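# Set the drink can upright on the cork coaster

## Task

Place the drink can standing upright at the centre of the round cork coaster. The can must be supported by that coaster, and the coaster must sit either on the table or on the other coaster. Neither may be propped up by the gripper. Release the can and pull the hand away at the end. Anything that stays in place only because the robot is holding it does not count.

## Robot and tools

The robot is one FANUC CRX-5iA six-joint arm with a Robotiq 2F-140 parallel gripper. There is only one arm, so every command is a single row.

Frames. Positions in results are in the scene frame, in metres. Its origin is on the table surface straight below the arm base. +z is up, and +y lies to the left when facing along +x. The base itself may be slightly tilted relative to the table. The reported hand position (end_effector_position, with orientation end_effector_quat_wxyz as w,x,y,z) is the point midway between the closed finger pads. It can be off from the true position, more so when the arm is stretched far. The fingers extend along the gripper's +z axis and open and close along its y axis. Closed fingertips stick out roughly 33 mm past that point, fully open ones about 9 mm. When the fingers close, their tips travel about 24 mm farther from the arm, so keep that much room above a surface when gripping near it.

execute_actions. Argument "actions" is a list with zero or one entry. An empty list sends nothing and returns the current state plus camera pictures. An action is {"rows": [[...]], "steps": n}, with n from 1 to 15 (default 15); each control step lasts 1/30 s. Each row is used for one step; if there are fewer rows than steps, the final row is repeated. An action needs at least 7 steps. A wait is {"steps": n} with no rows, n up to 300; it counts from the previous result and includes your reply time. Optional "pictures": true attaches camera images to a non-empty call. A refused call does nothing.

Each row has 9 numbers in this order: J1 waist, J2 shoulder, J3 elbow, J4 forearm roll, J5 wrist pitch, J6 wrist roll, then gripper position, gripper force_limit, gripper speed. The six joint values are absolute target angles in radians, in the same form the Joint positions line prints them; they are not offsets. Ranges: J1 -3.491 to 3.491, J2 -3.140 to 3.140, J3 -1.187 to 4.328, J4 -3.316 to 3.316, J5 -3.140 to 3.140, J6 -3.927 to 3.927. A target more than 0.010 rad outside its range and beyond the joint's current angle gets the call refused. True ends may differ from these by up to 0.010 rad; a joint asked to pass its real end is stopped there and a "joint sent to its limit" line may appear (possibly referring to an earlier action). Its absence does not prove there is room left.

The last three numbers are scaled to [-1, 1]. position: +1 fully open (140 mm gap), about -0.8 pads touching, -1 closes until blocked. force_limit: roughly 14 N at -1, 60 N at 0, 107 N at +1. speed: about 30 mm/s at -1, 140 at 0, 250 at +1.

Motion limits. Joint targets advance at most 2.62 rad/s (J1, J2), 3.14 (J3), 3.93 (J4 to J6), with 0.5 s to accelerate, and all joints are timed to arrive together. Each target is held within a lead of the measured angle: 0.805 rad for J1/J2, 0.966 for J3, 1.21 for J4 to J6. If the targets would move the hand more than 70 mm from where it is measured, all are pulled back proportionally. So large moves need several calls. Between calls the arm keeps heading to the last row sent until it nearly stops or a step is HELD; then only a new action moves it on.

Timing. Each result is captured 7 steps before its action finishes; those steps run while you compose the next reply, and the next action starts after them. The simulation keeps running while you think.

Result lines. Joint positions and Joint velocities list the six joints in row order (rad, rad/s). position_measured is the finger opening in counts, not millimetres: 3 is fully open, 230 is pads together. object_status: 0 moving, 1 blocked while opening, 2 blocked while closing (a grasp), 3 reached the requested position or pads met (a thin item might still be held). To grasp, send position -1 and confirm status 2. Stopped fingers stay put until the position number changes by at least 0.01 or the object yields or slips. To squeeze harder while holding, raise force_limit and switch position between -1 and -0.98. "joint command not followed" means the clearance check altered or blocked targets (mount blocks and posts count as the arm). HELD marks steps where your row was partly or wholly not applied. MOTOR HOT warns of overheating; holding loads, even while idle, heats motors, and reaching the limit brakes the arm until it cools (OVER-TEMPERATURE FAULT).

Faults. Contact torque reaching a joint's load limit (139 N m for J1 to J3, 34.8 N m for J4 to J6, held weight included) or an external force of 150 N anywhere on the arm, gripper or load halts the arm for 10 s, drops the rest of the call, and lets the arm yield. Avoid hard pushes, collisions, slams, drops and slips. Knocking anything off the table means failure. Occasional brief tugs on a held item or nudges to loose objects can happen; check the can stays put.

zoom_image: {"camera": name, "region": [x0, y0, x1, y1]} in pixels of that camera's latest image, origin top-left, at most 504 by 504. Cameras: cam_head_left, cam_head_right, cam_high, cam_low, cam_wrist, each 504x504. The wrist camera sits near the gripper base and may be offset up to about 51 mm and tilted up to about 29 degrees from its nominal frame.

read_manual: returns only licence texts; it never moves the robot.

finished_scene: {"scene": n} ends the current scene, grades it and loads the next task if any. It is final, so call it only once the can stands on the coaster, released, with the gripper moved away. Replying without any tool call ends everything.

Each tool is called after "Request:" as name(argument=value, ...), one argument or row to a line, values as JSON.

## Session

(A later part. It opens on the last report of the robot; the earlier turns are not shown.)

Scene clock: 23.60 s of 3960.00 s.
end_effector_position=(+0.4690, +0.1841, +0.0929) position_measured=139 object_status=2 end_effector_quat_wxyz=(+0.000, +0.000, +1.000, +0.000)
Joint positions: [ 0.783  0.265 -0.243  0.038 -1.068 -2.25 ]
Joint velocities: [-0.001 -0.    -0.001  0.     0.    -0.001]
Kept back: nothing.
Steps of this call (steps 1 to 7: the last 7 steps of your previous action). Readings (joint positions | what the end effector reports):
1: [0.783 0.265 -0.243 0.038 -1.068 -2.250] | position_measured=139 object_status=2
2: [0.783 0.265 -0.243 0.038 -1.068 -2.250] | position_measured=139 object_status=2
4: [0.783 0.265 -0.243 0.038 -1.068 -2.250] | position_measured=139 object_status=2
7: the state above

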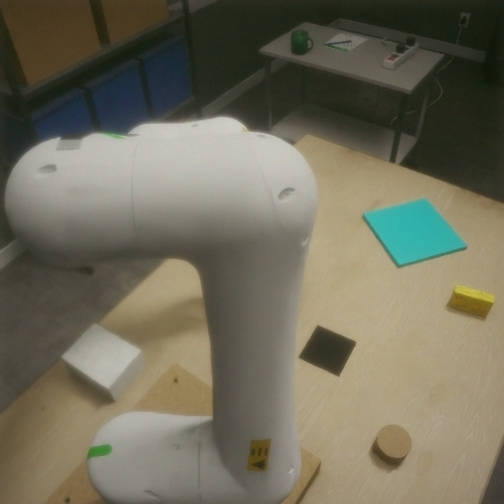

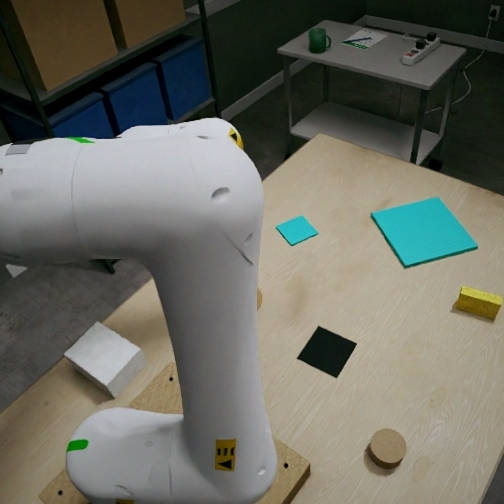

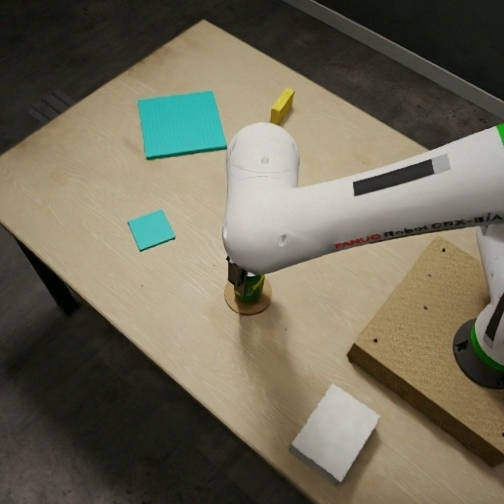

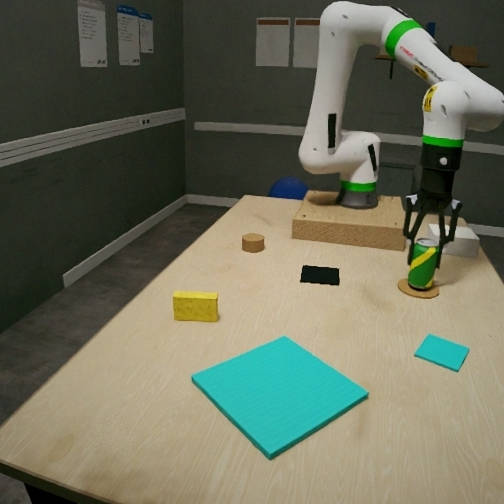

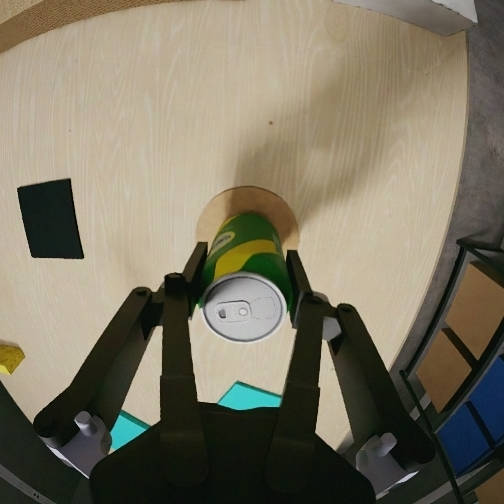

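Request:
zoom_image(
  camera="cam_low",
  region=[385, 245, 455, 310],
)

Request:
zoom_image(
  camera="cam_high",
  region=[200, 235, 300, 335],
)

Request:
zoom_image(
  camera="cam_wrist",
  region=[160, 160, 350, 350],
)

Request:
zoom_image(
  camera="cam_low",
  region=[285, 245, 355, 310],
)

Region (385, 245, 455, 310) of cam_low's 504x504 image, scaled by 7.200, with more detail than that image has; it fills the top 468 rows of this view, and the rest is white.

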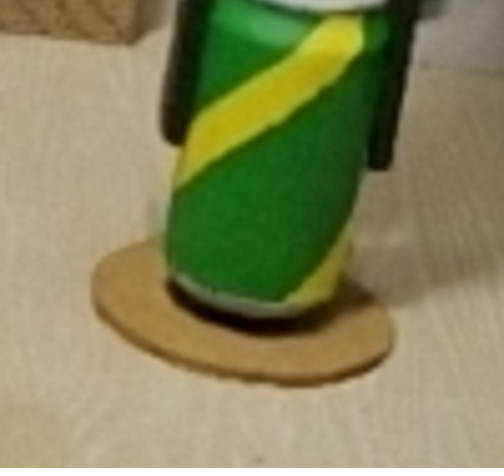

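Region (200, 235, 300, 335) of cam_high's 504x504 image, scaled by 5.040, with more detail than that image has.

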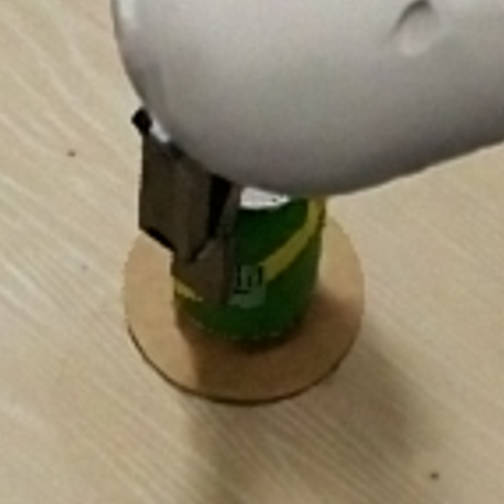

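Region (160, 160, 350, 350) of cam_wrist's 504x504 image, scaled by 2.653, with more detail than that image has.

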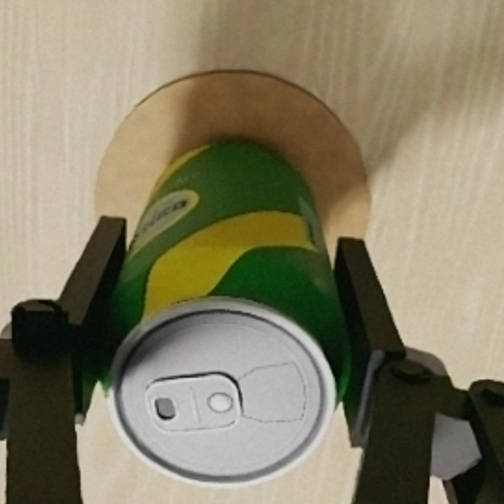

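Region (285, 245, 355, 310) of cam_low's 504x504 image, scaled by 7.200, with more detail than that image has; it fills the top 468 rows of this view, and the rest is white.

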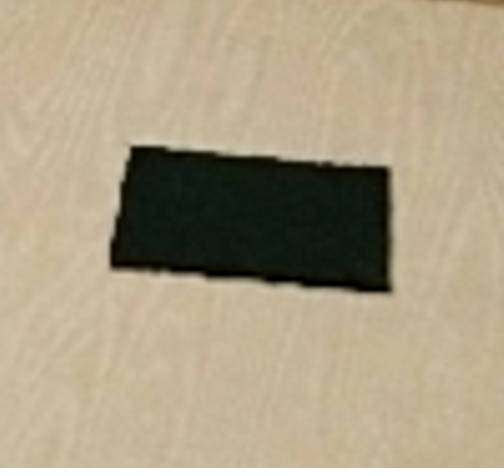

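Request:
execute_actions(
  actions=[
    {"rows": [[0.7826, 0.2660, -0.2452, 0.0382, -1.0655, -2.25, -1, 0.2, -0.3],[0.7826, 0.2672, -0.2473, 0.0382, -1.0622, -2.25, -1, 0.2, -0.3],[0.7826, 0.2684, -0.2495, 0.0382, -1.0588, -2.25, -1, 0.2, -0.3],[0.7826, 0.2694, -0.2513, 0.0383, -1.0560, -2.25, -1, 0.2, -0.3],[0.7826, 0.2701, -0.2527, 0.0384, -1.0539, -2.25, -1, 0.2, -0.3]], "steps": 15},
  ],
  pictures=true,
)

Request:
zoom_image(
  camera="cam_low",
  region=[385, 245, 455, 310],
)

Request:
zoom_image(
  camera="cam_high",
  region=[200, 235, 300, 335],
)

Request:
zoom_image(
  camera="cam_wrist",
  region=[160, 160, 350, 350],
)

Scene clock: 25.63 s of 3960.00 s.
end_effector_position=(+0.4682, +0.1837, +0.0871) position_measured=139 object_status=2 end_effector_quat_wxyz=(+0.000, -0.000, +1.000, +0.000)
Joint positions: [ 0.783  0.27  -0.253  0.038 -1.054 -2.25 ]
Joint velocities: [-0.001  0.001  0.     0.001  0.001 -0.001]
Steps of this call (steps 1 to 15: the robot went on to your last target; steps 16 to 53: nothing new was sent; steps 54 to 61: the first 8 steps of this action). Readings (joint positions | what the end effector reports):
54: [0.783 0.265 -0.243 0.038 -1.068 -2.250] | position_measured=139 object_status=2
55: [0.783 0.265 -0.245 0.038 -1.066 -2.250] | position_measured=139 object_status=2
57: [0.783 0.267 -0.249 0.038 -1.060 -2.250] | position_measured=139 object_status=2
61: the state above

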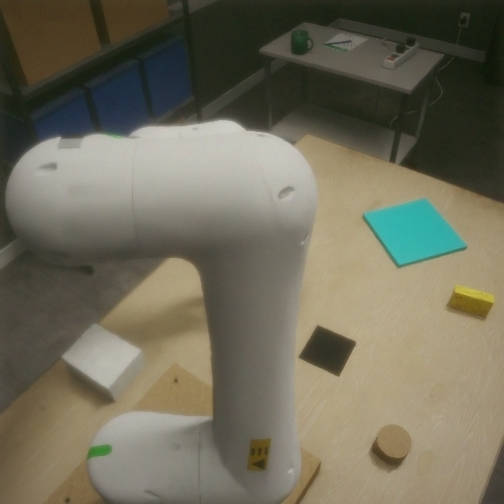

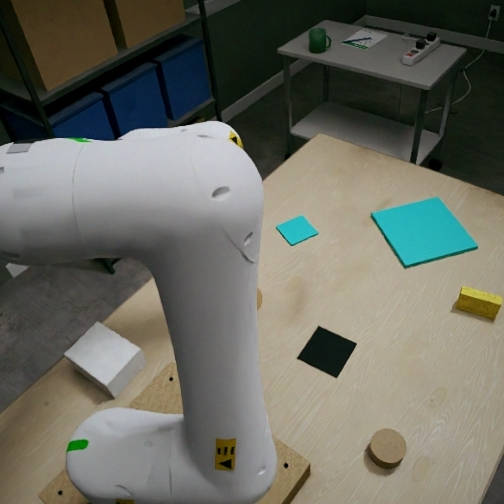

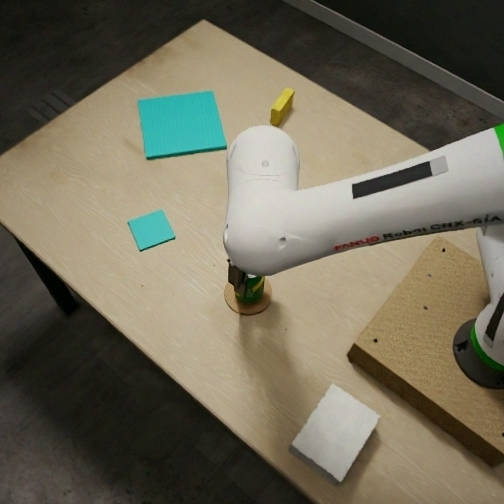

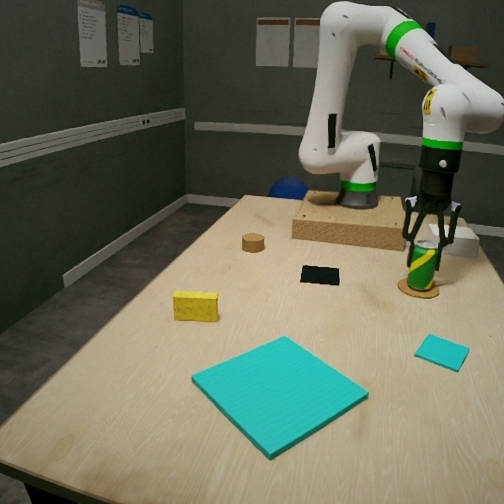

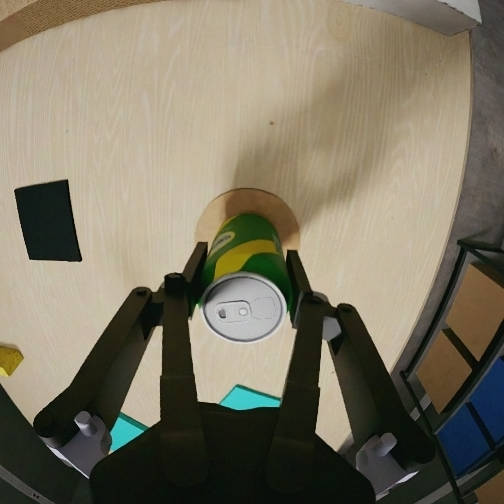

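Region (385, 245, 455, 310) of cam_low's 504x504 image, scaled by 7.200, with more detail than that image has; it fills the top 468 rows of this view, and the rest is white.

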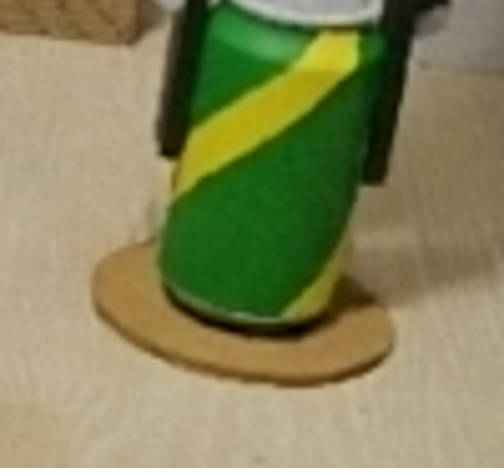

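Region (200, 235, 300, 335) of cam_high's 504x504 image, scaled by 5.040, with more detail than that image has.

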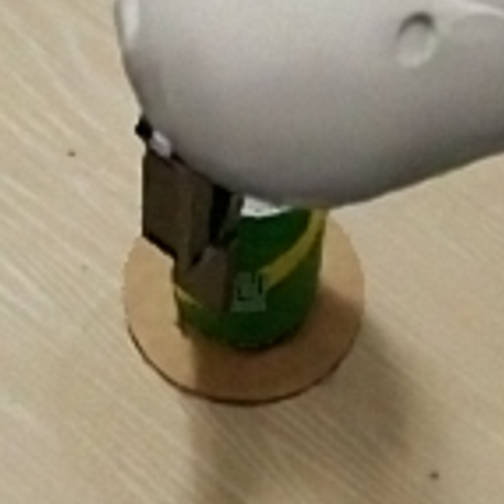

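Region (160, 160, 350, 350) of cam_wrist's 504x504 image, scaled by 2.653, with more detail than that image has.

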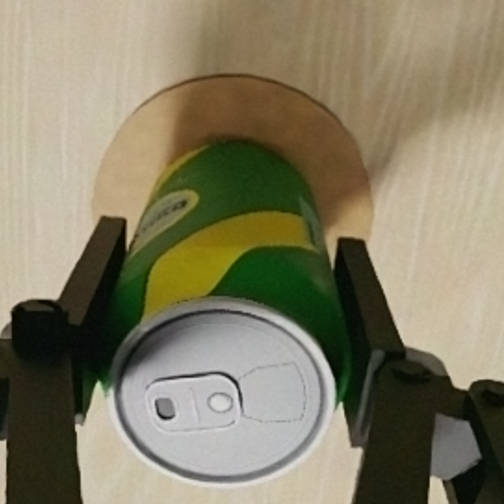

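Request:
execute_actions(
  actions=[
    {"rows": [[0.7826, 0.2707, -0.2532, 0.0384, -1.0528, -2.25, -1, 0.2, -0.3],[0.7826, 0.2713, -0.2538, 0.0384, -1.0516, -2.25, -1, 0.2, -0.3],[0.7826, 0.2719, -0.2543, 0.0384, -1.0504, -2.25, -1, 0.2, -0.3],[0.7826, 0.2719, -0.2543, 0.0384, -1.0504, -2.25, -1, 0.2, -0.3],[0.7826, 0.2719, -0.2543, 0.0384, -1.0504, -2.25, -1, 0.2, -0.3],[0.7826, 0.2719, -0.2543, 0.0384, -1.0504, -2.25, 0.6, 0.2, 0.0]], "steps": 12},
  ],
)

Request:
execute_actions(
  actions=[
    {"rows": [[0.7826, 0.1543, -0.0607, 0.0384, -1.3618, -2.25, 0.6, 0.2, 0.0]], "steps": 15},
  ],
)

Request:
execute_actions(
  actions=[
    {"steps": 12},
  ],
  pictures=true,
)

Scene clock: 27.13 s of 3960.00 s.
end_effector_position=(+0.4683, +0.1838, +0.0860) position_measured=139 object_status=2 end_effector_quat_wxyz=(+0.001, -0.000, +1.000, +0.000)
Joint positions: [ 0.783  0.271 -0.254  0.039 -1.051 -2.25 ]
Joint velocities: [ 0.     0.    -0.002  0.     0.005 -0.001]
Steps of this call (steps 1 to 7: the last 7 steps of your previous action; steps 8 to 15: the robot went on to your last target; steps 16 to 40: nothing new was sent; steps 41 to 45: the first 5 steps of this action). Readings (joint positions | what the end effector reports):
41: [0.783 0.270 -0.253 0.038 -1.054 -2.250] | position_measured=139 object_status=2
42: [0.783 0.271 -0.253 0.038 -1.053 -2.250] | position_measured=139 object_status=2
44: [0.783 0.271 -0.254 0.039 -1.051 -2.250] | position_measured=139 object_status=2
45: the state above

Scene clock: 27.63 s of 3960.00 s.
end_effector_position=(+0.4736, +0.1835, +0.1646) position_measured=53 object_status=0 end_effector_quat_wxyz=(+0.001, +0.003, +1.000, -0.001)
Joint positions: [ 0.783  0.202 -0.139  0.038 -1.235 -2.25 ]
Joint velocities: [ 0.002 -0.414  0.678 -0.    -1.088  0.   ]
Steps of this call (steps 1 to 7: the last 7 steps of your previous action; steps 8 to 15: the first 8 steps of this action). Readings (joint positions | what the end effector reports):
8: [0.783 0.272 -0.255 0.039 -1.050 -2.250] | position_measured=89 object_status=0
9: [0.783 0.271 -0.252 0.038 -1.055 -2.250] | position_measured=82 object_status=0
11: [0.783 0.257 -0.229 0.038 -1.091 -2.250] | position_measured=66 object_status=0
15: the state above

Scene clock: 28.03 s of 3960.00 s.
end_effector_position=(+0.4708, +0.1783, +0.2204) position_measured=53 object_status=3 end_effector_quat_wxyz=(+0.002, +0.005, +1.000, -0.001)
Joint positions: [ 0.783  0.154 -0.061  0.038 -1.362 -2.25 ]
Joint velocities: [-0.001  0.     0.    -0.    -0.001 -0.001]
Kept back: nothing.
Steps of this call (steps 1 to 7: the last 7 steps of your previous action; steps 8 to 12: the robot went on to your last target). Readings (joint positions | what the end effector reports):
1: [0.783 0.188 -0.116 0.038 -1.272 -2.250] | position_measured=53 object_status=0
2: [0.783 0.175 -0.095 0.038 -1.306 -2.250] | position_measured=53 object_status=0
4: [0.783 0.158 -0.068 0.038 -1.350 -2.250] | position_measured=53 object_status=3
8: [0.783 0.154 -0.061 0.038 -1.362 -2.250] | position_measured=53 object_status=3
12: the state above

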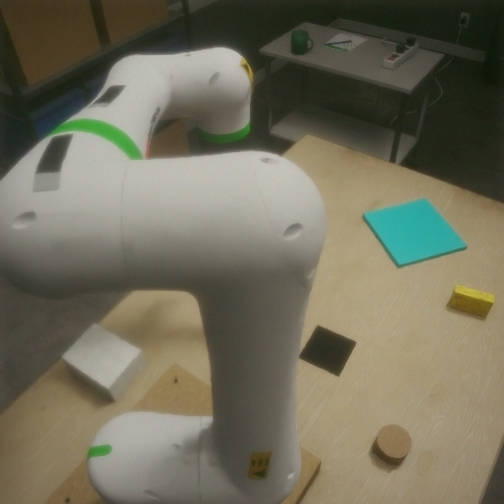

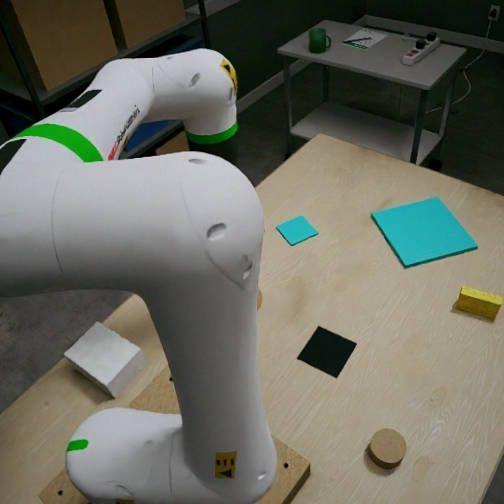

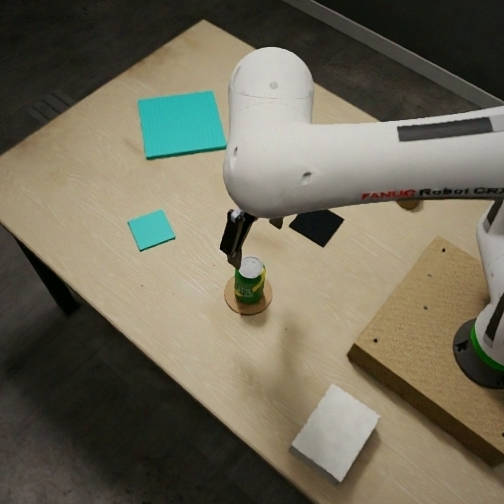

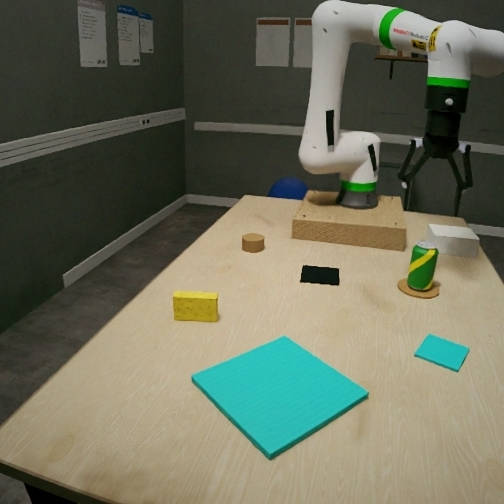

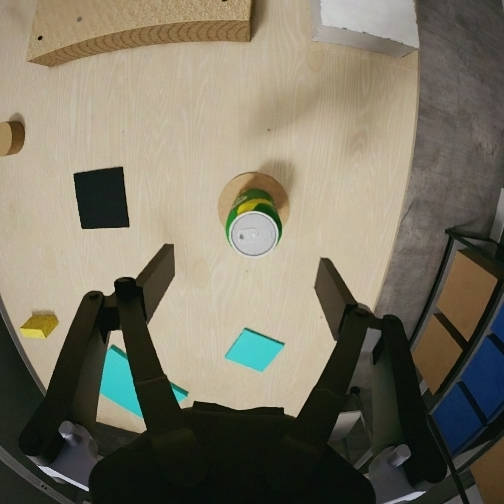

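Request:
zoom_image(
  camera="cam_high",
  region=[200, 235, 300, 335],
)

Request:
zoom_image(
  camera="cam_wrist",
  region=[200, 155, 310, 265],
)

Request:
zoom_image(
  camera="cam_low",
  region=[385, 235, 455, 310],
)

Region (200, 235, 300, 335) of cam_high's 504x504 image, scaled by 5.040, with more detail than that image has.

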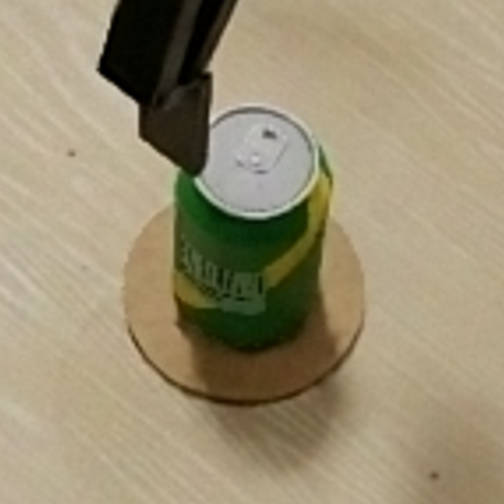

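Region (200, 155, 310, 265) of cam_wrist's 504x504 image, scaled by 4.582, with more detail than that image has.

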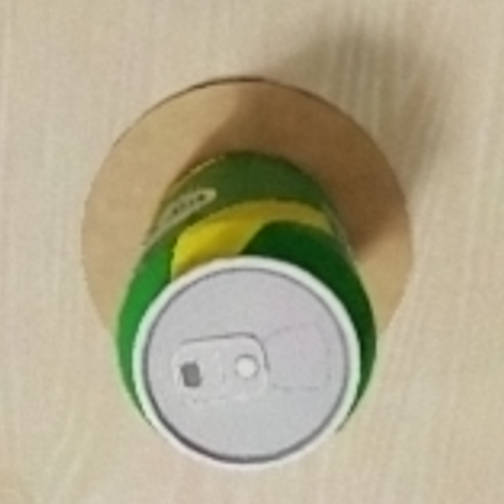

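Region (385, 235, 455, 310) of cam_low's 504x504 image, scaled by 6.720, with more detail than that image has; it fills the left 470 columns of this view, and the rest is white.

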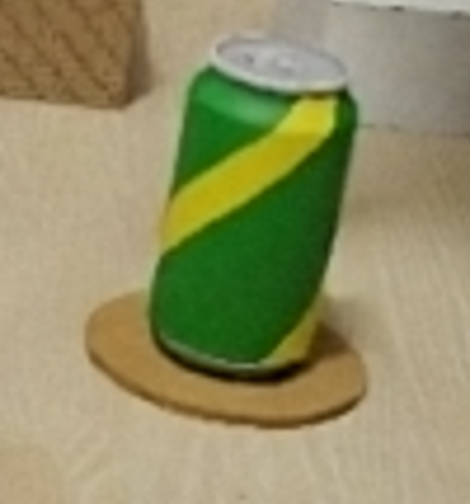

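Request:
execute_actions(
  actions=[
    {"rows": [[0.56, 0.03, -0.03, 0.0384, -1.51, -2.25, 0.6, 0.2, 0.0]], "steps": 15},
  ],
)

Request:
execute_actions(
  actions=[
    {"steps": 12},
  ],
)

Request:
finished_scene(
  scene=1,
)

Scene clock: 36.27 s of 3960.00 s.
end_effector_position=(+0.4726, +0.1071, +0.2581) position_measured=53 object_status=3 end_effector_quat_wxyz=(+0.001, +0.069, +0.998, -0.002)
Joint positions: [ 0.659  0.086 -0.044  0.038 -1.444 -2.25 ]
Joint velocities: [-0.737 -0.413  0.1   -0.    -0.487 -0.   ]
Steps of this call (steps 1 to 30: the robot went on to your last target; steps 31 to 100: nothing new was sent; then 4.63 s passed at rest; steps 101 to 108: the first 8 steps of this action). Readings (joint positions | what the end effector reports):
101: [0.782 0.154 -0.061 0.038 -1.362 -2.250] | position_measured=53 object_status=3
102: [0.779 0.153 -0.060 0.038 -1.364 -2.250] | position_measured=53 object_status=3
104: [0.756 0.140 -0.057 0.038 -1.380 -2.250] | position_measured=53 object_status=3
108: the state above

Scene clock: 36.67 s of 3960.00 s.
end_effector_position=(+0.4646, +0.0511, +0.2875) position_measured=53 object_status=3 end_effector_quat_wxyz=(+0.001, +0.119, +0.993, -0.002)
Joint positions: [ 0.56   0.03  -0.03   0.039 -1.51  -2.25 ]
Joint velocities: [-0.002  0.001  0.    -0.     0.     0.   ]
Kept back: nothing.
Steps of this call (steps 1 to 7: the last 7 steps of your previous action; steps 8 to 12: the robot went on to your last target). Readings (joint positions | what the end effector reports):
1: [0.634 0.072 -0.040 0.038 -1.461 -2.250] | position_measured=53 object_status=3
2: [0.610 0.058 -0.037 0.038 -1.477 -2.250] | position_measured=53 object_status=3
4: [0.574 0.038 -0.032 0.039 -1.501 -2.250] | position_measured=53 object_status=3
8: [0.560 0.030 -0.030 0.039 -1.510 -2.250] | position_measured=53 object_status=3
12: the state above

The scene is finished: the task was done.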